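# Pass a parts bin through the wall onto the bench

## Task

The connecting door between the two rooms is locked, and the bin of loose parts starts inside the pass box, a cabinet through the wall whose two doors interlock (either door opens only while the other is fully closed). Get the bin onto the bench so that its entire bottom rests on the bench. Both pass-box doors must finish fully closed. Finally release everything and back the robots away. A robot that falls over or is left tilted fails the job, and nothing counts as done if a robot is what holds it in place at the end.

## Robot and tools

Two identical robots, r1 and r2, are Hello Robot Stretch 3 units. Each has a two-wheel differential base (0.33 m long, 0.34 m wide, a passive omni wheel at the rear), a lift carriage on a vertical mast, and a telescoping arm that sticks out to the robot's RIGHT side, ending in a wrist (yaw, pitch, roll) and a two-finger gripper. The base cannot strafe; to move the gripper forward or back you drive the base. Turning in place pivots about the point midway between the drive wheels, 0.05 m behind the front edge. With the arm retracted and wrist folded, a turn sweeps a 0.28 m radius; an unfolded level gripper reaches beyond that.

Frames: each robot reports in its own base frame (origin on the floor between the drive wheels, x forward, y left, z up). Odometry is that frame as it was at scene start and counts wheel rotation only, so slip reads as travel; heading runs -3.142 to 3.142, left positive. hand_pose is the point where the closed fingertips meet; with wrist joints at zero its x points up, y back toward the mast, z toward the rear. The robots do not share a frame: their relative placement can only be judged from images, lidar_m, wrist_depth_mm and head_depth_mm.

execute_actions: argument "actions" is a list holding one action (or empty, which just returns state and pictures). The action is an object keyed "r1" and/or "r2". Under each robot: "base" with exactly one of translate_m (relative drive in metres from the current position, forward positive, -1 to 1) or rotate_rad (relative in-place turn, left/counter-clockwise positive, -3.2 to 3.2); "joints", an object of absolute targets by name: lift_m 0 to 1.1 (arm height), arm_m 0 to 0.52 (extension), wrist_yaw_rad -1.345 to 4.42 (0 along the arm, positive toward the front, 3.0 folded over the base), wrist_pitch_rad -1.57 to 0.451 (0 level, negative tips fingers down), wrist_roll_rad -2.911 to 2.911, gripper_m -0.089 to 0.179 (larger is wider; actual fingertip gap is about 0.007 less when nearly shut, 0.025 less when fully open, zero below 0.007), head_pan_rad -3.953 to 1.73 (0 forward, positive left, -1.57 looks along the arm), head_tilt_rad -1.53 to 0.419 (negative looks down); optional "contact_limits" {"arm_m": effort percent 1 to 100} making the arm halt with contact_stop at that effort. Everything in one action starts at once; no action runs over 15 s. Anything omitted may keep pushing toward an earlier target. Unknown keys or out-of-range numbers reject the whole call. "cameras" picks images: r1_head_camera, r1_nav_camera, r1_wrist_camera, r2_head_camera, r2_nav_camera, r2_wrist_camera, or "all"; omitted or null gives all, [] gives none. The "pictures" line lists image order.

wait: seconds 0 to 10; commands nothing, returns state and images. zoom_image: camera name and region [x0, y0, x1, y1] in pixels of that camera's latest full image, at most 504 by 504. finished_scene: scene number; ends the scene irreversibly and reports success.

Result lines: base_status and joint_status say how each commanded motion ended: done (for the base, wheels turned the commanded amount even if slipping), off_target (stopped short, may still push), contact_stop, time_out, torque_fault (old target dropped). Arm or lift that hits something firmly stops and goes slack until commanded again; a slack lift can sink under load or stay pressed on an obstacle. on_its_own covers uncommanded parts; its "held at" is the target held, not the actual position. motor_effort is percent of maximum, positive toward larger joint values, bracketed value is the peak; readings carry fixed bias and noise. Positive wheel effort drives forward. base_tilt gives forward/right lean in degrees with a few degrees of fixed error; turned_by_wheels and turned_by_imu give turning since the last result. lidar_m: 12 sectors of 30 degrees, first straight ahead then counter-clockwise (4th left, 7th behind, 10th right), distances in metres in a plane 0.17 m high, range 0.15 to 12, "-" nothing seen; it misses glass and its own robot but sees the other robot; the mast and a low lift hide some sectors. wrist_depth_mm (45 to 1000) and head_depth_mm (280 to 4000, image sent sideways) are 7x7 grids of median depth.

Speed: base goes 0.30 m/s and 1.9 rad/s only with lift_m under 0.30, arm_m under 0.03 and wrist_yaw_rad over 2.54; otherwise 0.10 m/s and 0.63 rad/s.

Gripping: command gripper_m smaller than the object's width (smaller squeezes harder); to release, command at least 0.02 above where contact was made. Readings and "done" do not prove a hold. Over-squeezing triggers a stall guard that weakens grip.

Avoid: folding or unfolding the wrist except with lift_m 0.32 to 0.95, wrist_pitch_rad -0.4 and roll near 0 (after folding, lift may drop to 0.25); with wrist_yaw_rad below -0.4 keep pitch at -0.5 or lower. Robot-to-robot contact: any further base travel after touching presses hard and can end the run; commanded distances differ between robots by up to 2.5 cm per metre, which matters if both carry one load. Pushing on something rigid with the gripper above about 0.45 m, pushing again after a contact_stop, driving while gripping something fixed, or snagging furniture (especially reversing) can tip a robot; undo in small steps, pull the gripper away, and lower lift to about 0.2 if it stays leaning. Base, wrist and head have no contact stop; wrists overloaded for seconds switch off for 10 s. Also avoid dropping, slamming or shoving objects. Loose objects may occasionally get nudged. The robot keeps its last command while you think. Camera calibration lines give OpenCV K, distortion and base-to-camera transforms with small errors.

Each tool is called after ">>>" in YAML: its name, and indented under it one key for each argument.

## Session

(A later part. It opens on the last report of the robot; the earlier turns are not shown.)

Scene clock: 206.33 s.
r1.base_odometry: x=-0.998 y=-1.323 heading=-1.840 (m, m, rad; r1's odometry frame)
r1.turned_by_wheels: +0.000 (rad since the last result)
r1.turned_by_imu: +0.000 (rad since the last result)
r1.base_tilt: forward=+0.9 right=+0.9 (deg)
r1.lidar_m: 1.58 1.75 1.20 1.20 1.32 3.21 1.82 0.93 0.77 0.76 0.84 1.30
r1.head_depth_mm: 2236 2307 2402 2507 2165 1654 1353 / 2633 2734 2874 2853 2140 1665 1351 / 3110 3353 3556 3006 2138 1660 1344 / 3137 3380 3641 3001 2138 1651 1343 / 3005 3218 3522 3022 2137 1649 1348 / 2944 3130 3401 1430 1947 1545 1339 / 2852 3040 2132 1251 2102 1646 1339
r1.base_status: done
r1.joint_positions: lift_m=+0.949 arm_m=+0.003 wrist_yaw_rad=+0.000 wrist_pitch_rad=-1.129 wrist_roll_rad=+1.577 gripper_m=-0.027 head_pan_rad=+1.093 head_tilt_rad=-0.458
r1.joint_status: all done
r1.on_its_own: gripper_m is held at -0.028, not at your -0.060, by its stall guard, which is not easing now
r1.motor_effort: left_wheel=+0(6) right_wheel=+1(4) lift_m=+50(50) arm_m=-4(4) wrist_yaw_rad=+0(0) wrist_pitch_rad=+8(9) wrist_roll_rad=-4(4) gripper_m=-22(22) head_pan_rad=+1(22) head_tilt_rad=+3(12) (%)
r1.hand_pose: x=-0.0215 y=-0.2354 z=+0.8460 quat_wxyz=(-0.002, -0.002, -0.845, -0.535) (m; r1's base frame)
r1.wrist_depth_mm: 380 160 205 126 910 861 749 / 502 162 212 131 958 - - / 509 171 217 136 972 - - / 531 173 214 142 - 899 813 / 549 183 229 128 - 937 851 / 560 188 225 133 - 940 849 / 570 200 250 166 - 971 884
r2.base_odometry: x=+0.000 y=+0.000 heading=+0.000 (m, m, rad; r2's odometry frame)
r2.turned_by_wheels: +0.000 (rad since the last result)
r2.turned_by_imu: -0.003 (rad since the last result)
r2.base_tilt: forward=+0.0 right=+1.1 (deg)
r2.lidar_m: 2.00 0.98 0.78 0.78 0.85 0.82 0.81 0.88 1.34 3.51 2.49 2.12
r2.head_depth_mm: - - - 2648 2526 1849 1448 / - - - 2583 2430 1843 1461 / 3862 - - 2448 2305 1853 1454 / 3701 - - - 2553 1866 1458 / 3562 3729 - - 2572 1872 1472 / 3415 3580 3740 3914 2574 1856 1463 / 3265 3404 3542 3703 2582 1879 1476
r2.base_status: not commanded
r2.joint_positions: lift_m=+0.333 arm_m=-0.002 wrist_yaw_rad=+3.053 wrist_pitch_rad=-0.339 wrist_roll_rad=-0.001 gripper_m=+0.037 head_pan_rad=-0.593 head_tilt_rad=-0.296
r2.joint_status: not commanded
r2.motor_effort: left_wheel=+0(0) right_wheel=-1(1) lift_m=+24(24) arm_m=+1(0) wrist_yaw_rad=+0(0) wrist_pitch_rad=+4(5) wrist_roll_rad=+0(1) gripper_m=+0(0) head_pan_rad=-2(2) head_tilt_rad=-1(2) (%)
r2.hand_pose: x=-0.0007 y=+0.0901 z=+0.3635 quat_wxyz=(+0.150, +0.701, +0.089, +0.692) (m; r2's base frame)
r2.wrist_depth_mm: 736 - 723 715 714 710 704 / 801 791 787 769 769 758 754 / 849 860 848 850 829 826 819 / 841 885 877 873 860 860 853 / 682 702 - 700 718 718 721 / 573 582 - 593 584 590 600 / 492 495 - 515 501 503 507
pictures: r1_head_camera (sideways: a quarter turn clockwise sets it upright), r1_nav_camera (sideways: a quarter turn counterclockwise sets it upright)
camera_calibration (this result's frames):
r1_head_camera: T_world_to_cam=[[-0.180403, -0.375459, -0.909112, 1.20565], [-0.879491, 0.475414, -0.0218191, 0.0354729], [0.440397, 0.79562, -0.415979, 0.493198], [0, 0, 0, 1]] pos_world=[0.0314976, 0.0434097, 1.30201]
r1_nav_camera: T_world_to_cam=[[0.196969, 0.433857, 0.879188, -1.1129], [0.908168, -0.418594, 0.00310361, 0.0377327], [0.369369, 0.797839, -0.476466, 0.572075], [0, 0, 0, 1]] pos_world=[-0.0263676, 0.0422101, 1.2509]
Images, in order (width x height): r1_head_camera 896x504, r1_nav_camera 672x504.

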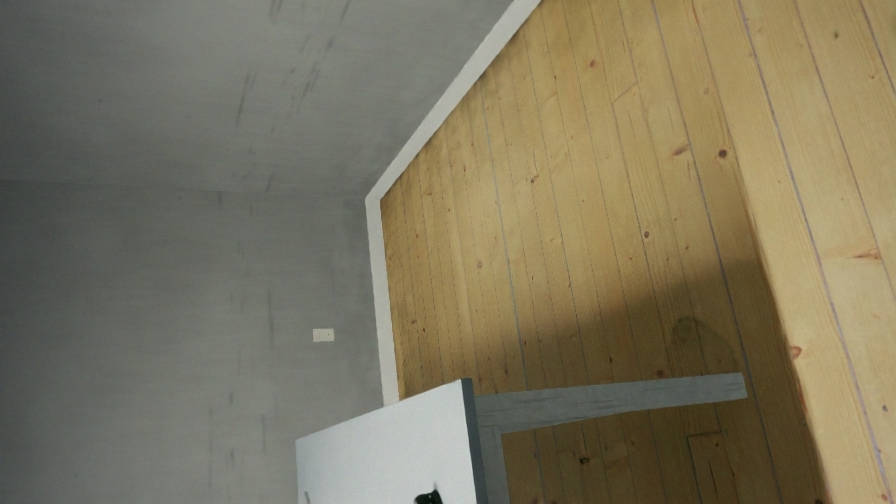

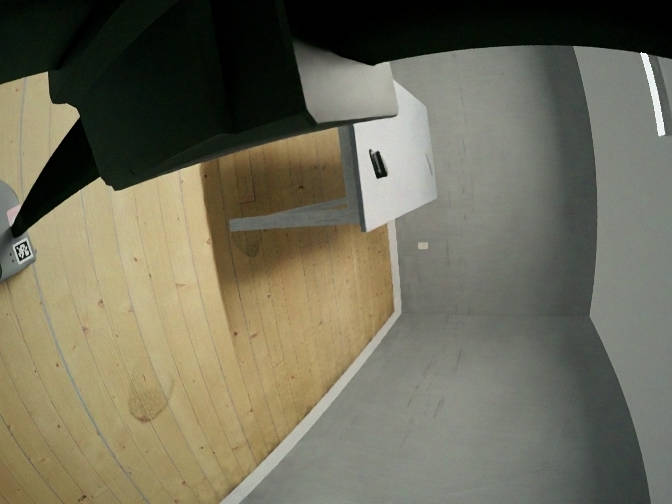

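>>> execute_actions:
  actions:
    - {"r1":{"base":{"rotate_rad":1.57}}}
  cameras: []

>>> execute_actions:
  actions:
    - {"r1":{"base":{"translate_m":0.62}}}
  cameras: []

>>> execute_actions:
  actions:
    - {"r1":{"base":{"rotate_rad":1.57},"joints":{"head_pan_rad":-1.2,"head_tilt_rad":-0.7}}}
  cameras: ["r1_head_camera","r1_nav_camera"]

Scene clock: 218.77 s.
r1.base_odometry: x=-0.998 y=-1.323 heading=-0.270 (m, m, rad; r1's odometry frame)
r1.turned_by_wheels: +1.570 (rad since the last result)
r1.turned_by_imu: +1.587 (rad since the last result)
r1.base_tilt: forward=+0.8 right=+0.9 (deg)
r1.lidar_m: 1.20 1.32 3.21 1.83 0.93 0.77 0.76 0.84 1.30 1.59 1.75 1.21
r1.head_depth_mm: 3096 3373 3639 3068 2152 1660 1356 / 3001 3238 3552 3044 2147 1661 1347 / 2886 3092 3361 3020 2151 1660 1349 / 2820 3014 3276 3024 2145 1656 1350 / 2687 2935 3161 3011 2119 1646 1348 / 2623 2832 3026 3007 2129 1639 1347 / 2552 2669 766 815 880 1631 1338
r1.base_status: done
r1.joint_positions: lift_m=+0.949 arm_m=+0.003 wrist_yaw_rad=+0.000 wrist_pitch_rad=-1.129 wrist_roll_rad=+1.577 gripper_m=-0.027 head_pan_rad=+1.093 head_tilt_rad=-0.458
r1.joint_status: not commanded
r1.on_its_own: gripper_m is held at -0.028, not at your -0.060, by its stall guard, which is not easing now
r1.motor_effort: left_wheel=-2(6) right_wheel=+3(7) lift_m=+50(50) arm_m=-4(4) wrist_yaw_rad=+0(0) wrist_pitch_rad=+8(9) wrist_roll_rad=-4(4) gripper_m=-22(21) head_pan_rad=+2(2) head_tilt_rad=+3(3) (%)
r1.hand_pose: x=-0.0215 y=-0.2354 z=+0.8460 quat_wxyz=(-0.002, -0.002, -0.845, -0.535) (m; r1's base frame)
r1.wrist_depth_mm: - 159 206 126 905 848 763 / - 161 211 131 941 - - / - 171 218 136 950 - - / - 174 212 142 996 908 828 / - 184 228 129 - 928 842 / - 187 225 133 - 972 870 / - 200 252 167 - 973 864
r2.base_odometry: x=+0.000 y=+0.000 heading=+0.000 (m, m, rad; r2's odometry frame)
r2.turned_by_wheels: +0.000 (rad since the last result)
r2.turned_by_imu: -0.003 (rad since the last result)
r2.base_tilt: forward=-0.1 right=+1.1 (deg)
r2.lidar_m: 2.01 0.98 0.79 0.78 0.85 0.82 0.81 0.88 1.35 3.51 2.49 2.12
r2.head_depth_mm: - - - 2659 2525 1835 1450 / - - - 2582 2439 1847 1460 / 3894 - - 2429 2281 1852 1467 / 3722 - - - 2561 1862 1462 / 3591 3766 - - 2592 1865 1455 / 3389 3578 3716 3852 2591 1887 1474 / 3261 3399 3537 3632 2613 1891 1475
r2.base_status: not commanded
r2.joint_positions: lift_m=+0.333 arm_m=-0.002 wrist_yaw_rad=+3.053 wrist_pitch_rad=-0.339 wrist_roll_rad=-0.001 gripper_m=+0.037 head_pan_rad=-0.593 head_tilt_rad=-0.296
r2.joint_status: not commanded
r2.motor_effort: left_wheel=+0(0) right_wheel=-1(1) lift_m=+24(24) arm_m=+1(0) wrist_yaw_rad=+1(0) wrist_pitch_rad=+4(4) wrist_roll_rad=+0(1) gripper_m=+0(0) head_pan_rad=-2(2) head_tilt_rad=-1(1) (%)
r2.hand_pose: x=-0.0007 y=+0.0901 z=+0.3635 quat_wxyz=(+0.150, +0.701, +0.089, +0.692) (m; r2's base frame)
r2.wrist_depth_mm: 745 - 733 716 713 709 704 / 801 809 783 774 770 756 753 / 846 854 849 842 841 829 834 / 828 872 889 885 863 870 856 / 695 699 - 710 706 717 711 / 573 569 - 583 589 589 593 / 486 496 - 512 500 501 504
pictures: none
No camera images: the call's "cameras" was empty. Leave "cameras" out to get every camera's image.

Scene clock: 225.97 s.
r1.base_odometry: x=-0.400 y=-1.488 heading=-0.270 (m, m, rad; r1's odometry frame)
r1.turned_by_wheels: +0.000 (rad since the last result)
r1.turned_by_imu: +0.000 (rad since the last result)
r1.base_tilt: forward=+0.9 right=+0.9 (deg)
r1.lidar_m: 2.01 0.71 3.12 3.08 1.69 1.38 1.37 1.50 1.70 1.69 1.87 0.61
r1.head_depth_mm: 2987 3264 3573 3051 2155 1666 1352 / 2900 3136 3407 3038 2144 1662 1350 / 2792 2998 3272 3030 2140 1658 1347 / 2712 2923 3164 3025 2133 1654 1345 / 2613 2811 3055 2978 2124 1649 1345 / 2545 2729 2937 2996 2122 1646 1338 / 2461 2648 2826 2954 2121 1641 1339
r1.base_status: done
r1.joint_positions: lift_m=+0.949 arm_m=+0.003 wrist_yaw_rad=+0.000 wrist_pitch_rad=-1.129 wrist_roll_rad=+1.577 gripper_m=-0.027 head_pan_rad=+1.093 head_tilt_rad=-0.458
r1.joint_status: not commanded
r1.on_its_own: gripper_m is held at -0.028, not at your -0.060, by its stall guard, which is not easing now
r1.motor_effort: left_wheel=-2(3) right_wheel=+2(7) lift_m=+49(50) arm_m=-4(4) wrist_yaw_rad=+0(1) wrist_pitch_rad=+9(8) wrist_roll_rad=-4(4) gripper_m=-21(22) head_pan_rad=+1(2) head_tilt_rad=+3(3) (%)
r1.hand_pose: x=-0.0215 y=-0.2354 z=+0.8460 quat_wxyz=(-0.002, -0.002, -0.845, -0.535) (m; r1's base frame)
r1.wrist_depth_mm: - 160 205 126 943 842 744 / - 161 211 131 955 - - / - 170 218 137 983 - - / - 174 214 142 990 905 827 / - 185 230 129 - 919 820 / - 186 226 133 986 949 863 / - 200 250 167 - 974 883
r2.base_odometry: x=+0.000 y=+0.000 heading=+0.000 (m, m, rad; r2's odometry frame)
r2.turned_by_wheels: +0.000 (rad since the last result)
r2.turned_by_imu: -0.002 (rad since the last result)
r2.base_tilt: forward=+0.0 right=+1.1 (deg)
r2.lidar_m: 2.00 0.98 0.79 0.78 0.85 0.82 0.81 0.88 1.35 3.51 2.49 2.13
r2.head_depth_mm: - - - 2662 2558 1848 1455 / - - - 2568 2440 1855 1454 / 3880 - - 2427 2316 1873 1457 / 3713 - - - 2556 1851 1461 / 3513 3717 - - 2602 1857 1467 / 3375 3572 3715 3884 2572 1879 1471 / 3249 3395 3566 3691 2609 1877 1472
r2.base_status: not commanded
r2.joint_positions: lift_m=+0.333 arm_m=-0.002 wrist_yaw_rad=+3.053 wrist_pitch_rad=-0.339 wrist_roll_rad=-0.001 gripper_m=+0.037 head_pan_rad=-0.593 head_tilt_rad=-0.296
r2.joint_status: not commanded
r2.motor_effort: left_wheel=+0(0) right_wheel=-1(1) lift_m=+24(24) arm_m=+0(0) wrist_yaw_rad=+0(1) wrist_pitch_rad=+4(4) wrist_roll_rad=+0(1) gripper_m=-1(0) head_pan_rad=-2(3) head_tilt_rad=-2(2) (%)
r2.hand_pose: x=-0.0007 y=+0.0901 z=+0.3635 quat_wxyz=(+0.150, +0.701, +0.089, +0.692) (m; r2's base frame)
r2.wrist_depth_mm: 735 - 727 719 709 701 702 / 802 801 789 767 780 758 757 / 854 879 854 837 832 817 823 / 830 890 865 880 870 861 855 / 692 677 - 700 727 719 717 / 575 572 - 584 588 595 591 / 492 494 - 510 501 500 505
pictures: none
No camera images: the call's "cameras" was empty. Leave "cameras" out to get every camera's image.

Scene clock: 229.40 s.
r1.base_odometry: x=-0.400 y=-1.488 heading=+1.300 (m, m, rad; r1's odometry frame)
r1.turned_by_wheels: +1.570 (rad since the last result)
r1.turned_by_imu: +1.588 (rad since the last result)
r1.base_tilt: forward=+0.8 right=+0.9 (deg)
r1.lidar_m: 3.09 1.69 1.38 1.38 1.50 1.70 1.69 1.87 0.61 2.05 0.71 3.10
r1.head_depth_mm: 2423 1727 1147 859 730 1442 - / 2575 2763 1138 856 776 487 479 / 2688 2993 1131 854 1570 490 449 / 2860 3166 2704 850 1603 470 449 / 3009 3301 2688 893 1078 1306 1153 / 3206 3458 2674 2025 1632 1367 1174 / 3348 3601 2672 2017 1632 1365 1175
r1.base_status: done
r1.joint_positions: lift_m=+0.949 arm_m=+0.003 wrist_yaw_rad=+0.000 wrist_pitch_rad=-1.129 wrist_roll_rad=+1.577 gripper_m=-0.027 head_pan_rad=-1.193 head_tilt_rad=-0.691
r1.joint_status: all done
r1.on_its_own: gripper_m is held at -0.028, not at your -0.060, by its stall guard, which is not easing now
r1.motor_effort: left_wheel=-2(6) right_wheel=+3(5) lift_m=+50(50) arm_m=-4(4) wrist_yaw_rad=-1(0) wrist_pitch_rad=+9(9) wrist_roll_rad=-4(4) gripper_m=-21(21) head_pan_rad=-3(27) head_tilt_rad=-4(17) (%)
r1.hand_pose: x=-0.0215 y=-0.2354 z=+0.8460 quat_wxyz=(-0.002, -0.002, -0.845, -0.535) (m; r1's base frame)
r1.wrist_depth_mm: 364 160 207 126 930 832 748 / 383 162 212 131 960 - - / 403 170 218 136 976 - - / 429 173 213 142 - 942 827 / 448 185 230 129 - 916 832 / 470 186 225 132 - 933 850 / 503 199 250 166 - 970 867
r2.base_odometry: x=+0.000 y=+0.000 heading=+0.000 (m, m, rad; r2's odometry frame)
r2.turned_by_wheels: +0.000 (rad since the last result)
r2.turned_by_imu: -0.001 (rad since the last result)
r2.base_tilt: forward=-0.2 right=+1.2 (deg)
r2.lidar_m: 2.01 0.98 0.78 0.78 0.85 0.82 0.81 0.88 1.35 3.50 2.49 2.12
r2.head_depth_mm: - - - 2644 2526 1843 1456 / - - - 2586 2436 1862 1456 / 3888 - - 2431 2324 1863 1456 / 3720 - - - 2553 1861 1463 / 3506 3683 - - 2589 1875 1463 / 3416 3592 3749 3899 2568 1895 1474 / 3232 3390 3529 3657 2600 1896 1470
r2.base_status: not commanded
r2.joint_positions: lift_m=+0.333 arm_m=-0.002 wrist_yaw_rad=+3.053 wrist_pitch_rad=-0.339 wrist_roll_rad=-0.001 gripper_m=+0.037 head_pan_rad=-0.593 head_tilt_rad=-0.296
r2.joint_status: not commanded
r2.motor_effort: left_wheel=+0(1) right_wheel=+0(0) lift_m=+24(24) arm_m=+0(1) wrist_yaw_rad=+0(0) wrist_pitch_rad=+4(4) wrist_roll_rad=+0(0) gripper_m=-1(0) head_pan_rad=-2(3) head_tilt_rad=-1(1) (%)
r2.hand_pose: x=-0.0007 y=+0.0901 z=+0.3635 quat_wxyz=(+0.150, +0.701, +0.089, +0.692) (m; r2's base frame)
r2.wrist_depth_mm: 732 - 722 718 714 710 698 / 791 803 785 780 775 763 752 / 841 857 858 844 843 825 823 / 817 862 867 888 868 853 857 / 696 699 - 707 722 718 722 / 571 580 - 580 584 594 597 / 496 490 - 514 501 505 509
pictures: r1_head_camera (sideways: a quarter turn clockwise sets it upright), r1_nav_camera (sideways: a quarter turn counterclockwise sets it upright)
camera_calibration (this result's frames):
r1_head_camera: T_world_to_cam=[[-0.238589, 0.567111, -0.788327, 1.0485], [0.933534, 0.357595, -0.0252879, 0.0289222], [0.267561, -0.741964, -0.614736, 0.752855], [0, 0, 0, 1]] pos_world=[0.021726, -0.0463662, 1.2901]
r1_nav_camera: T_world_to_cam=[[0.268683, -0.609984, 0.745472, -0.939005], [-0.911657, -0.410881, -0.00762475, 0.0628002], [0.310951, -0.677566, -0.666493, 0.819652], [0, 0, 0, 1]] pos_world=[0.0546752, 0.00839361, 1.24677]
Images, in order (width x height): r1_head_camera 896x504, r1_nav_camera 672x504.

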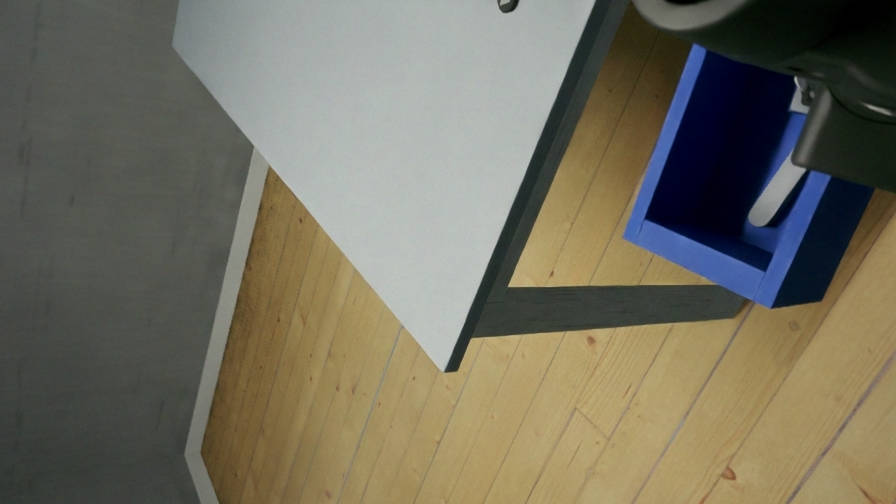

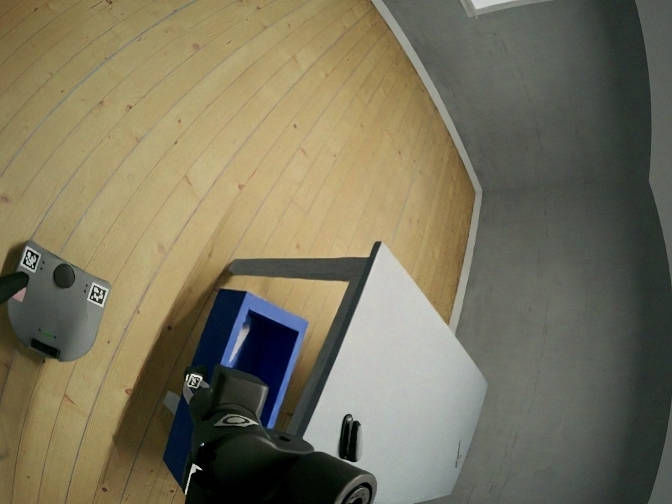

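>>> execute_actions:
  actions:
    - {"r1":{"base":{"translate_m":0.24},"joints":{"lift_m":0.99,"head_pan_rad":-1.5}}}
  cameras: []

>>> execute_actions:
  actions:
    - {"r1":{"joints":{"arm_m":0.47}}}
  cameras: ["r1_head_camera","r1_nav_camera"]

Scene clock: 240.80 s.
r1.base_odometry: x=-0.336 y=-1.257 heading=+1.300 (m, m, rad; r1's odometry frame)
r1.turned_by_wheels: +0.000 (rad since the last result)
r1.turned_by_imu: -0.001 (rad since the last result)
r1.base_tilt: forward=+0.8 right=+0.9 (deg)
r1.lidar_m: 2.85 1.64 1.34 1.33 1.47 1.94 1.92 0.77 0.75 0.65 3.29 2.86
r1.head_depth_mm: 2404 1721 1147 909 - - - / 2456 1712 1141 905 - - - / 2508 1696 1136 883 - - - / 2571 2843 1129 849 850 479 1126 / 2624 2946 2678 875 908 473 423 / 2683 3008 2689 2035 1635 413 1108 / 2739 3085 2682 2022 1628 1361 1171
r1.base_status: done
r1.joint_positions: lift_m=+0.989 arm_m=+0.003 wrist_yaw_rad=+0.000 wrist_pitch_rad=-1.129 wrist_roll_rad=+1.577 gripper_m=-0.027 head_pan_rad=-1.493 head_tilt_rad=-0.691
r1.joint_status: all done
r1.on_its_own: gripper_m is held at -0.028, not at your -0.060, by its stall guard, which is not easing now
r1.motor_effort: left_wheel=-2(4) right_wheel=+2(7) lift_m=+50(53) arm_m=-4(4) wrist_yaw_rad=+0(0) wrist_pitch_rad=+9(9) wrist_roll_rad=-4(4) gripper_m=-21(22) head_pan_rad=-4(18) head_tilt_rad=-2(3) (%)
r1.hand_pose: x=-0.0215 y=-0.2354 z=+0.8860 quat_wxyz=(-0.002, -0.002, -0.845, -0.535) (m; r1's base frame)
r1.wrist_depth_mm: 432 160 206 126 982 872 789 / 452 162 212 131 979 904 - / 473 170 217 136 999 - - / 505 174 213 143 - 968 847 / 532 183 228 129 - 974 883 / - 188 225 132 - 982 885 / - 200 251 166 - - 910
r2.base_odometry: x=+0.000 y=+0.000 heading=+0.000 (m, m, rad; r2's odometry frame)
r2.turned_by_wheels: +0.000 (rad since the last result)
r2.turned_by_imu: -0.003 (rad since the last result)
r2.base_tilt: forward=-0.2 right=+1.2 (deg)
r2.lidar_m: 2.00 0.98 0.78 0.78 0.85 0.82 0.81 0.88 1.35 3.51 2.49 2.12
r2.head_depth_mm: - - - 2678 2518 1860 1450 / - - - 2577 2420 1843 1460 / 3888 - - 2411 2301 1857 1468 / 3691 - - - 2569 1868 1464 / 3591 3762 - - 2590 1871 1469 / 3388 3577 3763 3873 2581 1873 1477 / 3226 3411 3541 3666 2598 1878 1483
r2.base_status: not commanded
r2.joint_positions: lift_m=+0.333 arm_m=-0.002 wrist_yaw_rad=+3.053 wrist_pitch_rad=-0.339 wrist_roll_rad=-0.001 gripper_m=+0.037 head_pan_rad=-0.593 head_tilt_rad=-0.296
r2.joint_status: not commanded
r2.motor_effort: left_wheel=+0(0) right_wheel=+0(0) lift_m=+24(24) arm_m=+1(1) wrist_yaw_rad=+0(0) wrist_pitch_rad=+4(4) wrist_roll_rad=+0(0) gripper_m=+0(0) head_pan_rad=-3(3) head_tilt_rad=-1(1) (%)
r2.hand_pose: x=-0.0007 y=+0.0901 z=+0.3635 quat_wxyz=(+0.150, +0.701, +0.089, +0.692) (m; r2's base frame)
r2.wrist_depth_mm: 737 - 726 715 717 710 699 / 794 801 787 774 769 763 750 / 838 872 847 839 830 824 832 / 822 882 878 870 854 862 864 / 692 697 - 705 724 714 723 / 568 581 - 580 586 591 596 / 490 493 - 511 502 505 509
pictures: none
No camera images: the call's "cameras" was empty. Leave "cameras" out to get every camera's image.

Scene clock: 245.43 s.
r1.base_odometry: x=-0.336 y=-1.257 heading=+1.300 (m, m, rad; r1's odometry frame)
r1.turned_by_wheels: +0.000 (rad since the last result)
r1.turned_by_imu: +0.000 (rad since the last result)
r1.base_tilt: forward=+0.8 right=+0.9 (deg)
r1.lidar_m: 2.85 1.64 1.34 1.33 1.47 1.93 1.93 0.77 0.75 0.65 3.30 2.86
r1.head_depth_mm: 2369 - 1098 855 792 1386 1185 / 2390 1659 805 775 1522 1377 1186 / 2482 - 816 794 1558 1382 1183 / 2570 2861 825 792 1561 1340 1179 / 2609 2935 2701 817 1556 1311 1176 / 2681 3005 2671 2039 1637 1365 1172 / 2733 3089 2648 2018 1630 1363 1172
r1.base_status: not commanded
r1.joint_positions: lift_m=+0.989 arm_m=+0.470 wrist_yaw_rad=+0.000 wrist_pitch_rad=-1.129 wrist_roll_rad=+1.577 gripper_m=-0.027 head_pan_rad=-1.493 head_tilt_rad=-0.692
r1.joint_status: all done
r1.on_its_own: gripper_m is held at -0.028, not at your -0.060, by its stall guard, which is not easing now
r1.motor_effort: left_wheel=-2(2) right_wheel=+2(4) lift_m=+50(50) arm_m=+3(4) wrist_yaw_rad=+0(1) wrist_pitch_rad=+9(9) wrist_roll_rad=-4(4) gripper_m=-22(22) head_pan_rad=-3(3) head_tilt_rad=-3(2) (%)
r1.hand_pose: x=-0.0215 y=-0.7022 z=+0.8860 quat_wxyz=(-0.002, -0.002, -0.845, -0.535) (m; r1's base frame)
r1.wrist_depth_mm: 425 159 205 126 236 218 771 / 448 162 212 131 244 222 806 / 471 171 218 136 249 231 843 / 484 174 212 142 260 239 836 / - 184 229 128 264 249 851 / - 187 226 132 264 929 893 / - 200 250 167 293 966 892
r2.base_odometry: x=+0.000 y=+0.000 heading=+0.000 (m, m, rad; r2's odometry frame)
r2.turned_by_wheels: +0.000 (rad since the last result)
r2.turned_by_imu: -0.001 (rad since the last result)
r2.base_tilt: forward=-0.1 right=+1.0 (deg)
r2.lidar_m: 2.00 0.98 0.79 0.78 0.84 0.82 0.81 0.88 1.35 3.49 2.50 2.12
r2.head_depth_mm: - - - 2671 2526 1850 1456 / - - - 2580 2432 1848 1447 / 3908 - - 2434 2319 1867 1459 / 3655 - - - 2568 1865 1470 / 3579 3750 - - 2594 1878 1459 / 3393 3552 3765 3885 2590 1889 1476 / 3265 3389 3604 3715 2605 1887 1478
r2.base_status: not commanded
r2.joint_positions: lift_m=+0.333 arm_m=-0.002 wrist_yaw_rad=+3.053 wrist_pitch_rad=-0.339 wrist_roll_rad=-0.001 gripper_m=+0.037 head_pan_rad=-0.593 head_tilt_rad=-0.296
r2.joint_status: not commanded
r2.motor_effort: left_wheel=+0(0) right_wheel=-1(1) lift_m=+24(24) arm_m=+0(1) wrist_yaw_rad=+0(0) wrist_pitch_rad=+5(5) wrist_roll_rad=+1(0) gripper_m=+0(0) head_pan_rad=-2(3) head_tilt_rad=-1(1) (%)
r2.hand_pose: x=-0.0007 y=+0.0901 z=+0.3635 quat_wxyz=(+0.150, +0.701, +0.089, +0.692) (m; r2's base frame)
r2.wrist_depth_mm: 737 - 722 718 718 713 705 / 804 778 777 773 767 764 755 / 858 858 844 853 843 822 822 / 826 872 880 877 855 861 857 / 691 697 - 701 717 716 713 / 578 582 - 576 589 595 593 / 489 490 - 513 499 506 503
pictures: r1_head_camera (sideways: a quarter turn clockwise sets it upright), r1_nav_camera (sideways: a quarter turn counterclockwise sets it upright)
camera_calibration (this result's frames):
r1_head_camera: T_world_to_cam=[[-0.0602865, 0.612499, -0.788169, 1.0472], [0.997523, 0.0656387, -0.025291, 0.0285359], [0.0362437, -0.787742, -0.614939, 0.75453], [0, 0, 0, 1]] pos_world=[0.0073202, -0.0489102, 1.29009]
r1_nav_camera: T_world_to_cam=[[0.0763599, -0.662341, 0.745301, -0.937609], [-0.992377, -0.123002, -0.00763645, 0.0633078], [0.0967314, -0.739036, -0.666684, 0.821207], [0, 0, 0, 1]] pos_world=[0.0549843, -0.00632765, 1.24677]
Images, in order (width x height): r1_head_camera 896x504, r1_nav_camera 672x504.

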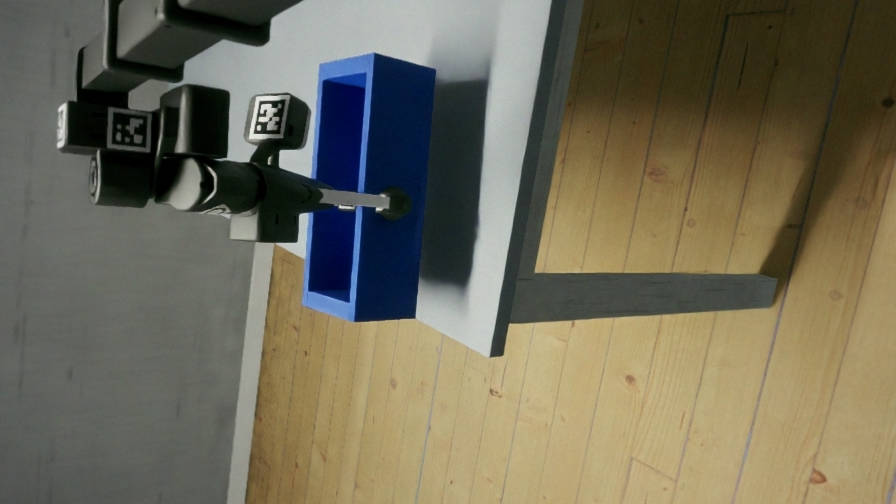

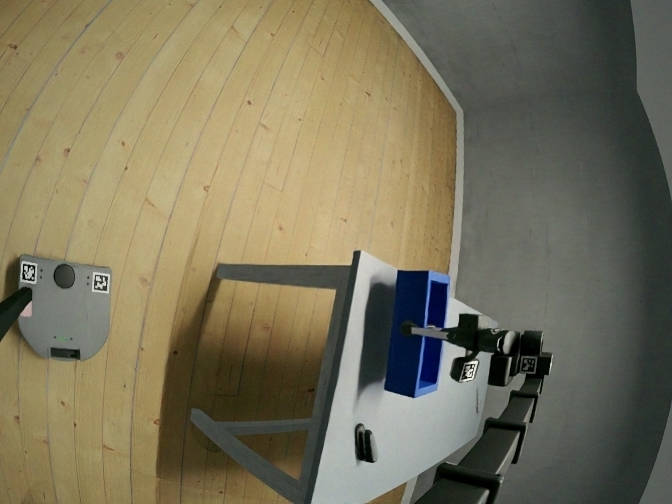

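>>> execute_actions:
  actions:
    - {"r1":{"base":{"translate_m":-0.06},"joints":{"arm_m":0.43}}}
  cameras: []

>>> execute_actions:
  actions:
    - {"r1":{"joints":{"lift_m":0.925}}}
  cameras: ["r1_head_camera","r1_nav_camera"]

Scene clock: 251.83 s.
r1.base_odometry: x=-0.352 y=-1.315 heading=+1.300 (m, m, rad; r1's odometry frame)
r1.turned_by_wheels: +0.000 (rad since the last result)
r1.turned_by_imu: +0.000 (rad since the last result)
r1.base_tilt: forward=+0.9 right=+1.0 (deg)
r1.lidar_m: 2.90 1.65 1.35 1.34 1.48 1.88 1.87 2.06 0.71 0.66 0.68 2.92
r1.head_depth_mm: 2400 - 1118 802 779 1390 1190 / 2395 - 783 738 1519 1384 1187 / 2480 - 807 770 1558 1380 1183 / 2557 2781 803 766 1555 1369 1179 / 2626 2934 2702 789 950 1193 1177 / 2688 3022 2676 1973 1638 1366 1172 / 2720 3056 2657 2022 1633 1363 1172
r1.base_status: done
r1.joint_positions: lift_m=+0.989 arm_m=+0.430 wrist_yaw_rad=+0.000 wrist_pitch_rad=-1.129 wrist_roll_rad=+1.577 gripper_m=-0.027 head_pan_rad=-1.493 head_tilt_rad=-0.692
r1.joint_status: all done
r1.on_its_own: gripper_m is held at -0.028, not at your -0.060, by its stall guard, which is not easing now
r1.motor_effort: left_wheel=-1(6) right_wheel=+2(5) lift_m=+50(50) arm_m=-4(5) wrist_yaw_rad=+0(0) wrist_pitch_rad=+8(9) wrist_roll_rad=-4(4) gripper_m=-22(22) head_pan_rad=-3(3) head_tilt_rad=-3(3) (%)
r1.hand_pose: x=-0.0215 y=-0.6627 z=+0.8860 quat_wxyz=(-0.002, -0.002, -0.845, -0.535) (m; r1's base frame)
r1.wrist_depth_mm: 428 160 204 126 238 224 792 / 444 162 210 131 243 235 819 / 466 170 219 136 249 852 828 / 500 174 213 143 258 900 847 / 524 183 227 129 263 962 847 / - 187 225 132 266 999 886 / - 200 252 166 294 - 925
r2.base_odometry: x=+0.000 y=+0.000 heading=+0.000 (m, m, rad; r2's odometry frame)
r2.turned_by_wheels: +0.000 (rad since the last result)
r2.turned_by_imu: -0.002 (rad since the last result)
r2.base_tilt: forward=-0.2 right=+1.1 (deg)
r2.lidar_m: 2.01 0.98 0.79 0.78 0.85 0.82 0.81 0.88 1.34 3.51 2.50 2.13
r2.head_depth_mm: - - - 2670 2524 1853 1443 / - - - 2614 2405 1852 1461 / 3908 - - 2455 2303 1861 1458 / 3663 - - - 2556 1856 1454 / 3583 3711 - - 2597 1872 1470 / 3446 3562 3750 3862 2575 1866 1466 / 3288 3406 3549 3700 2623 1878 1477
r2.base_status: not commanded
r2.joint_positions: lift_m=+0.333 arm_m=-0.002 wrist_yaw_rad=+3.053 wrist_pitch_rad=-0.339 wrist_roll_rad=-0.001 gripper_m=+0.037 head_pan_rad=-0.593 head_tilt_rad=-0.296
r2.joint_status: not commanded
r2.motor_effort: left_wheel=+0(0) right_wheel=-1(1) lift_m=+24(24) arm_m=+0(1) wrist_yaw_rad=+0(0) wrist_pitch_rad=+4(5) wrist_roll_rad=+0(1) gripper_m=+0(1) head_pan_rad=-2(3) head_tilt_rad=-1(1) (%)
r2.hand_pose: x=-0.0007 y=+0.0901 z=+0.3635 quat_wxyz=(+0.150, +0.701, +0.089, +0.692) (m; r2's base frame)
r2.wrist_depth_mm: 731 - 721 723 710 715 705 / 797 795 781 776 759 757 749 / 841 870 841 849 844 842 819 / 828 882 869 883 850 873 860 / 698 691 - 714 711 713 733 / 575 583 - 574 590 596 596 / 489 491 - 519 505 507 505
pictures: none
No camera images: the call's "cameras" was empty. Leave "cameras" out to get every camera's image.

Scene clock: 253.27 s.
r1.base_odometry: x=-0.352 y=-1.315 heading=+1.300 (m, m, rad; r1's odometry frame)
r1.turned_by_wheels: +0.000 (rad since the last result)
r1.turned_by_imu: +0.000 (rad since the last result)
r1.base_tilt: forward=+0.8 right=+0.9 (deg)
r1.lidar_m: 2.90 1.65 1.35 1.34 1.48 1.88 1.87 2.06 0.71 0.66 0.67 2.92
r1.head_depth_mm: 2389 2518 - 801 779 1384 1188 / 2447 2591 1088 772 1523 1383 1186 / 2514 2657 - 769 1567 1381 1185 / 2579 2794 1175 774 1560 1372 1183 / 2622 2916 2701 788 949 1195 1179 / 2660 2988 2680 1959 1635 1368 1175 / 2724 3067 2648 2015 1628 1369 1169
r1.base_status: not commanded
r1.joint_positions: lift_m=+0.925 arm_m=+0.430 wrist_yaw_rad=+0.000 wrist_pitch_rad=-1.129 wrist_roll_rad=+1.577 gripper_m=-0.027 head_pan_rad=-1.493 head_tilt_rad=-0.692
r1.joint_status: all done
r1.on_its_own: gripper_m is held at -0.028, not at your -0.060, by its stall guard, which is not easing now
r1.motor_effort: left_wheel=-1(1) right_wheel=+3(3) lift_m=+25(47) arm_m=-4(4) wrist_yaw_rad=+0(0) wrist_pitch_rad=+9(9) wrist_roll_rad=-4(4) gripper_m=-22(22) head_pan_rad=-3(3) head_tilt_rad=-2(3) (%)
r1.hand_pose: x=-0.0215 y=-0.6627 z=+0.8219 quat_wxyz=(-0.002, -0.002, -0.845, -0.535) (m; r1's base frame)
r1.wrist_depth_mm: 321 159 205 126 179 169 752 / 333 161 212 131 184 175 774 / 348 170 218 137 189 827 762 / 370 174 213 142 196 851 793 / 393 185 230 129 201 904 803 / 421 187 224 133 200 914 832 / - 199 251 167 220 953 841
r2.base_odometry: x=+0.000 y=+0.000 heading=+0.000 (m, m, rad; r2's odometry frame)
r2.turned_by_wheels: +0.000 (rad since the last result)
r2.turned_by_imu: +0.000 (rad since the last result)
r2.base_tilt: forward=-0.1 right=+1.1 (deg)
r2.lidar_m: 2.01 0.98 0.79 0.78 0.85 0.82 0.81 0.88 1.35 3.51 2.48 2.12
r2.head_depth_mm: - - - 2628 2544 1856 1455 / - - - 2575 2404 1843 1459 / 3875 - - 2412 2326 1858 1455 / 3709 - - - 2546 1869 1469 / 3531 3705 - - 2601 1874 1464 / 3393 3574 3752 3866 2588 1874 1470 / 3286 3411 3572 3644 2600 1878 1471
r2.base_status: not commanded
r2.joint_positions: lift_m=+0.333 arm_m=-0.002 wrist_yaw_rad=+3.053 wrist_pitch_rad=-0.339 wrist_roll_rad=-0.001 gripper_m=+0.037 head_pan_rad=-0.593 head_tilt_rad=-0.296
r2.joint_status: not commanded
r2.motor_effort: left_wheel=+0(0) right_wheel=-1(1) lift_m=+24(24) arm_m=+1(0) wrist_yaw_rad=+0(0) wrist_pitch_rad=+4(4) wrist_roll_rad=+0(0) gripper_m=-1(0) head_pan_rad=-2(3) head_tilt_rad=-1(1) (%)
r2.hand_pose: x=-0.0007 y=+0.0901 z=+0.3635 quat_wxyz=(+0.150, +0.701, +0.089, +0.692) (m; r2's base frame)
r2.wrist_depth_mm: 750 - 738 719 710 710 696 / 801 799 791 785 765 765 760 / 845 874 845 825 826 821 820 / 830 856 878 874 859 858 857 / 688 699 - 716 712 717 723 / 579 574 - 582 585 590 595 / 487 493 - 512 501 504 499
pictures: r1_head_camera (sideways: a quarter turn clockwise sets it upright), r1_nav_camera (sideways: a quarter turn counterclockwise sets it upright)
camera_calibration (this result's frames):
r1_head_camera: T_world_to_cam=[[-0.0602866, 0.612499, -0.788169, 1.0472], [0.997523, 0.0656388, -0.025291, 0.0285359], [0.0362438, -0.787742, -0.614939, 0.75453], [0, 0, 0, 1]] pos_world=[0.0073202, -0.0489102, 1.29009]
r1_nav_camera: T_world_to_cam=[[0.0763599, -0.662341, 0.745301, -0.937609], [-0.992377, -0.123002, -0.00763645, 0.0633078], [0.0967315, -0.739036, -0.666684, 0.821207], [0, 0, 0, 1]] pos_world=[0.0549843, -0.00632765, 1.24677]
Images, in order (width x height): r1_head_camera 896x504, r1_nav_camera 672x504.

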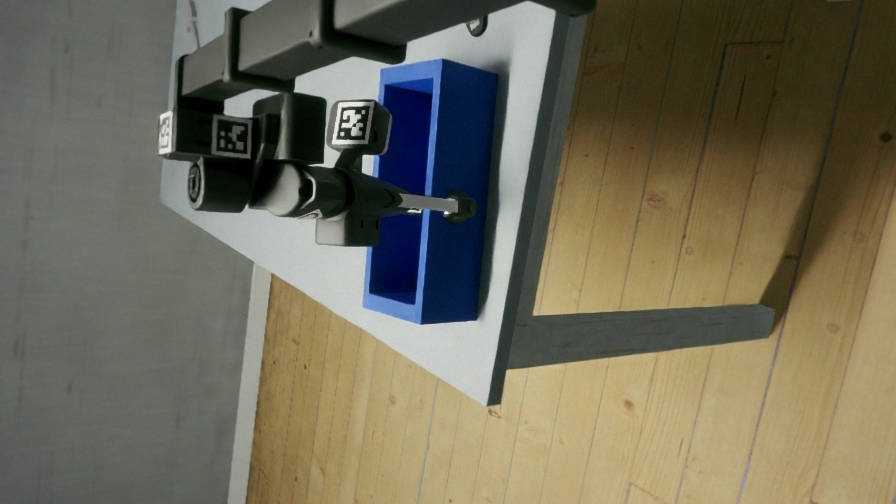

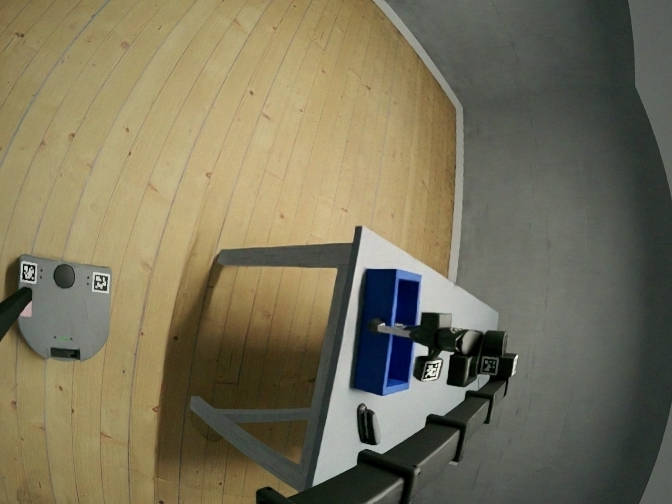

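>>> execute_actions:
  actions:
    - {"r1":{"joints":{"gripper_m":0.05}}}
  cameras: []

>>> execute_actions:
  actions:
    - {"r1":{"joints":{"lift_m":1.03}}}
  cameras: []

>>> execute_actions:
  actions:
    - {"r1":{"joints":{"arm_m":0.0,"head_tilt_rad":-0.8}}}
  cameras: ["r1_head_camera","r1_nav_camera"]

Scene clock: 258.73 s.
r1.base_odometry: x=-0.352 y=-1.315 heading=+1.300 (m, m, rad; r1's odometry frame)
r1.turned_by_wheels: +0.000 (rad since the last result)
r1.turned_by_imu: +0.000 (rad since the last result)
r1.base_tilt: forward=+0.8 right=+0.9 (deg)
r1.lidar_m: 2.91 1.65 1.35 1.34 1.48 1.88 1.87 2.06 0.71 0.66 0.68 2.92
r1.head_depth_mm: 2400 2530 - 800 780 1386 1191 / 2448 2614 1087 773 1533 1382 1189 / 2500 2659 - 769 1563 1380 1185 / 2567 2775 1177 773 1556 1372 1177 / 2600 2929 2680 788 947 1193 1178 / 2683 2975 2691 1957 1634 1365 1172 / 2723 3062 2662 2033 1627 1364 1174
r1.base_status: not commanded
r1.joint_positions: lift_m=+0.925 arm_m=+0.430 wrist_yaw_rad=+0.000 wrist_pitch_rad=-1.107 wrist_roll_rad=+1.576 gripper_m=+0.050 head_pan_rad=-1.493 head_tilt_rad=-0.692
r1.joint_status: all done
r1.motor_effort: left_wheel=-1(2) right_wheel=+3(2) lift_m=+25(25) arm_m=-3(4) wrist_yaw_rad=+1(0) wrist_pitch_rad=+2(9) wrist_roll_rad=-3(4) gripper_m=+0(80) head_pan_rad=-3(3) head_tilt_rad=-3(2) (%)
r1.hand_pose: x=-0.0215 y=-0.6679 z=+0.8239 quat_wxyz=(-0.002, -0.002, -0.850, -0.526) (m; r1's base frame)
r1.wrist_depth_mm: 338 169 213 130 178 165 731 / 355 176 221 133 185 173 750 / 373 185 225 136 189 179 776 / 394 190 205 139 194 825 799 / 413 334 218 142 198 864 812 / 454 352 - 145 - 923 820 / - 382 243 166 216 918 841
r2.base_odometry: x=+0.000 y=+0.000 heading=+0.000 (m, m, rad; r2's odometry frame)
r2.turned_by_wheels: +0.000 (rad since the last result)
r2.turned_by_imu: -0.001 (rad since the last result)
r2.base_tilt: forward=-0.2 right=+1.1 (deg)
r2.lidar_m: 2.01 0.98 0.79 0.78 0.84 0.82 0.81 0.88 1.35 3.50 2.49 2.12
r2.head_depth_mm: - - - 2648 2531 1828 1450 / - - - 2584 2403 1861 1457 / 3892 - - 2441 2298 1857 1459 / 3703 - - - 2544 1863 1463 / 3562 3738 - - 2593 1862 1458 / 3448 3556 3741 3828 2569 1888 1474 / 3270 3377 3569 3688 2601 1884 1477
r2.base_status: not commanded
r2.joint_positions: lift_m=+0.333 arm_m=-0.002 wrist_yaw_rad=+3.053 wrist_pitch_rad=-0.339 wrist_roll_rad=-0.001 gripper_m=+0.037 head_pan_rad=-0.593 head_tilt_rad=-0.296
r2.joint_status: not commanded
r2.motor_effort: left_wheel=+0(1) right_wheel=+0(1) lift_m=+24(24) arm_m=+0(1) wrist_yaw_rad=+1(0) wrist_pitch_rad=+5(5) wrist_roll_rad=+0(0) gripper_m=+0(0) head_pan_rad=-3(2) head_tilt_rad=-1(1) (%)
r2.hand_pose: x=-0.0007 y=+0.0901 z=+0.3635 quat_wxyz=(+0.150, +0.701, +0.089, +0.692) (m; r2's base frame)
r2.wrist_depth_mm: 745 - 720 729 710 720 705 / 790 793 784 780 763 751 757 / 849 866 852 844 822 831 812 / 826 889 875 874 859 848 865 / 694 695 - 701 711 712 727 / 577 574 - 584 588 596 588 / 493 493 - 513 502 506 508
pictures: none
No camera images: the call's "cameras" was empty. Leave "cameras" out to get every camera's image.

Scene clock: 260.53 s.
r1.base_odometry: x=-0.352 y=-1.315 heading=+1.300 (m, m, rad; r1's odometry frame)
r1.turned_by_wheels: +0.000 (rad since the last result)
r1.turned_by_imu: +0.000 (rad since the last result)
r1.base_tilt: forward=+0.8 right=+0.9 (deg)
r1.lidar_m: 2.90 1.65 1.35 1.34 1.48 1.88 1.87 2.05 0.71 0.66 0.68 2.93
r1.head_depth_mm: 2321 1650 1140 830 777 1386 1188 / - 1590 1091 773 1533 1381 1186 / 2422 - 1106 771 1560 1376 1185 / 2538 2810 1127 774 1556 1379 1181 / 2611 2922 2690 791 948 1193 1180 / 2662 2985 2680 1969 1632 1369 1175 / 2727 3069 2671 2017 1628 1366 1175
r1.base_status: not commanded
r1.joint_positions: lift_m=+1.030 arm_m=+0.430 wrist_yaw_rad=+0.000 wrist_pitch_rad=-1.107 wrist_roll_rad=+1.576 gripper_m=+0.050 head_pan_rad=-1.493 head_tilt_rad=-0.692
r1.joint_status: all done
r1.motor_effort: left_wheel=-1(1) right_wheel=+2(3) lift_m=+45(48) arm_m=-3(3) wrist_yaw_rad=+0(0) wrist_pitch_rad=+2(2) wrist_roll_rad=-3(3) gripper_m=+0(0) head_pan_rad=-2(3) head_tilt_rad=-3(4) (%)
r1.hand_pose: x=-0.0215 y=-0.6681 z=+0.9282 quat_wxyz=(-0.002, -0.002, -0.851, -0.526) (m; r1's base frame)
r1.wrist_depth_mm: 524 432 367 281 264 258 822 / 538 455 383 305 275 269 833 / 578 471 395 310 281 900 864 / 606 492 409 294 289 932 873 / - 505 435 335 301 977 903 / - - - 343 - - 926 / - - - 285 314 - 942
r2.base_odometry: x=+0.000 y=+0.000 heading=+0.000 (m, m, rad; r2's odometry frame)
r2.turned_by_wheels: +0.000 (rad since the last result)
r2.turned_by_imu: +0.000 (rad since the last result)
r2.base_tilt: forward=-0.1 right=+1.1 (deg)
r2.lidar_m: 2.00 0.98 0.78 0.78 0.85 0.82 0.81 0.88 1.34 3.51 2.49 2.12
r2.head_depth_mm: - - - 2700 2535 1850 1455 / - - - 2567 2433 1859 1454 / 3857 - - 2430 2315 1850 1450 / 3684 - - - 2546 1859 1468 / 3542 3743 - - 2591 1880 1468 / 3365 3622 3719 3839 2573 1872 1463 / 3277 3397 3602 3638 2597 1877 1481
r2.base_status: not commanded
r2.joint_positions: lift_m=+0.333 arm_m=-0.002 wrist_yaw_rad=+3.053 wrist_pitch_rad=-0.339 wrist_roll_rad=-0.001 gripper_m=+0.037 head_pan_rad=-0.593 head_tilt_rad=-0.296
r2.joint_status: not commanded
r2.motor_effort: left_wheel=+0(0) right_wheel=+0(0) lift_m=+24(24) arm_m=+1(1) wrist_yaw_rad=-1(0) wrist_pitch_rad=+4(5) wrist_roll_rad=+1(0) gripper_m=+0(0) head_pan_rad=-2(2) head_tilt_rad=-1(1) (%)
r2.hand_pose: x=-0.0007 y=+0.0901 z=+0.3635 quat_wxyz=(+0.150, +0.701, +0.089, +0.692) (m; r2's base frame)
r2.wrist_depth_mm: 734 - 727 722 715 709 706 / 801 790 779 775 771 763 758 / 842 856 836 848 827 820 821 / 840 878 853 873 860 865 867 / 695 710 - 706 714 713 734 / 573 579 - 589 588 594 598 / 489 491 - 510 498 505 506
pictures: none
No camera images: the call's "cameras" was empty. Leave "cameras" out to get every camera's image.

Scene clock: 264.87 s.
r1.base_odometry: x=-0.352 y=-1.315 heading=+1.300 (m, m, rad; r1's odometry frame)
r1.turned_by_wheels: +0.000 (rad since the last result)
r1.turned_by_imu: +0.000 (rad since the last result)
r1.base_tilt: forward=+0.8 right=+0.9 (deg)
r1.lidar_m: 2.91 1.65 1.35 1.34 1.48 1.88 1.87 2.06 0.71 0.65 0.68 2.92
r1.head_depth_mm: 2363 1399 - - - - 1147 / 2429 1385 - - - - 1127 / 2428 1332 905 - - - 1141 / 2612 1268 820 784 1599 1253 1142 / 2663 2876 902 829 1106 1253 1134 / 2715 2955 2264 1710 1509 1295 1130 / 2787 2986 2240 1812 1496 1289 1131
r1.base_status: not commanded
r1.joint_positions: lift_m=+1.030 arm_m=+0.003 wrist_yaw_rad=+0.000 wrist_pitch_rad=-1.106 wrist_roll_rad=+1.575 gripper_m=+0.050 head_pan_rad=-1.493 head_tilt_rad=-0.790
r1.joint_status: all done
joint sent to its limit — the command would take r1.arm_m past its lower limit, so that joint was sent only as far as its limit.
r1.motor_effort: left_wheel=-1(1) right_wheel=+2(2) lift_m=+45(45) arm_m=-4(5) wrist_yaw_rad=+1(0) wrist_pitch_rad=+2(2) wrist_roll_rad=-3(3) gripper_m=+0(0) head_pan_rad=-2(3) head_tilt_rad=-3(10) (%)
r1.hand_pose: x=-0.0215 y=-0.2409 z=+0.9282 quat_wxyz=(-0.002, -0.001, -0.851, -0.526) (m; r1's base frame)
r1.wrist_depth_mm: 521 452 - - - 908 816 / 420 460 - - - 967 - / 439 470 - - - 990 - / 462 492 - - - 972 886 / 496 500 718 - - - 884 / - 559 - - - - 914 / - - - - - - 984
r2.base_odometry: x=+0.000 y=+0.000 heading=+0.000 (m, m, rad; r2's odometry frame)
r2.turned_by_wheels: +0.000 (rad since the last result)
r2.turned_by_imu: -0.001 (rad since the last result)
r2.base_tilt: forward=-0.1 right=+1.2 (deg)
r2.lidar_m: 2.01 0.98 0.79 0.78 0.85 0.82 0.81 0.88 1.35 3.51 2.50 2.12
r2.head_depth_mm: - - - 2693 2543 1848 1453 / - - - 2598 2405 1844 1453 / 3928 - - 2429 2325 1864 1461 / 3678 - - - 2560 1866 1467 / 3545 3726 - - 2589 1872 1456 / 3470 3594 3673 3829 2613 1887 1471 / 3274 3387 3568 3678 2610 1877 1474
r2.base_status: not commanded
r2.joint_positions: lift_m=+0.333 arm_m=-0.002 wrist_yaw_rad=+3.053 wrist_pitch_rad=-0.339 wrist_roll_rad=-0.001 gripper_m=+0.037 head_pan_rad=-0.593 head_tilt_rad=-0.296
r2.joint_status: not commanded
r2.motor_effort: left_wheel=+0(0) right_wheel=-1(1) lift_m=+24(24) arm_m=+0(1) wrist_yaw_rad=+0(0) wrist_pitch_rad=+4(4) wrist_roll_rad=+0(1) gripper_m=-1(0) head_pan_rad=-2(2) head_tilt_rad=-1(1) (%)
r2.hand_pose: x=-0.0007 y=+0.0901 z=+0.3635 quat_wxyz=(+0.150, +0.701, +0.089, +0.692) (m; r2's base frame)
r2.wrist_depth_mm: 737 - 714 721 704 705 710 / 805 809 802 780 773 760 763 / 868 850 843 841 839 821 830 / 826 873 885 871 861 858 856 / 687 692 - 707 711 720 716 / 573 574 - 586 597 590 595 / 494 493 - 510 502 506 504
pictures: r1_head_camera (sideways: a quarter turn clockwise sets it upright), r1_nav_camera (sideways: a quarter turn counterclockwise sets it upright)
camera_calibration (this result's frames):
r1_head_camera: T_world_to_cam=[[-0.0660757, 0.686829, -0.723809, 0.963353], [0.997325, 0.0681742, -0.0263535, 0.029917], [0.0312448, -0.723614, -0.689497, 0.851543], [0, 0, 0, 1]] pos_world=[0.00721094, -0.0475099, 1.28521]
r1_nav_camera: T_world_to_cam=[[0.0818021, -0.732221, 0.676137, -0.847507], [-0.992453, -0.122029, -0.0120799, 0.0690919], [0.0913538, -0.670046, -0.736677, 0.912272], [0, 0, 0, 1]] pos_world=[0.0545588, -0.000866399, 1.24592]
Images, in order (width x height): r1_head_camera 896x504, r1_nav_camera 672x504.

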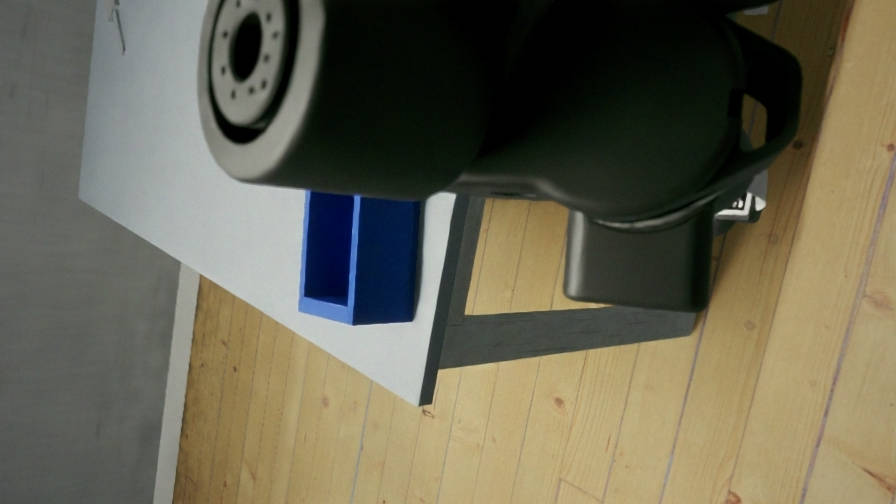

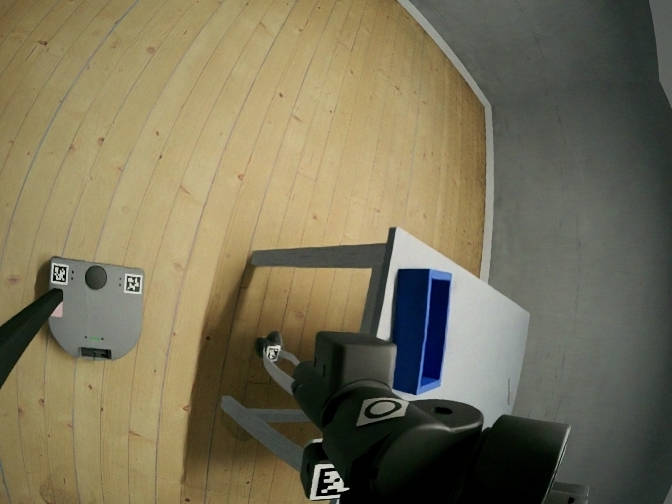

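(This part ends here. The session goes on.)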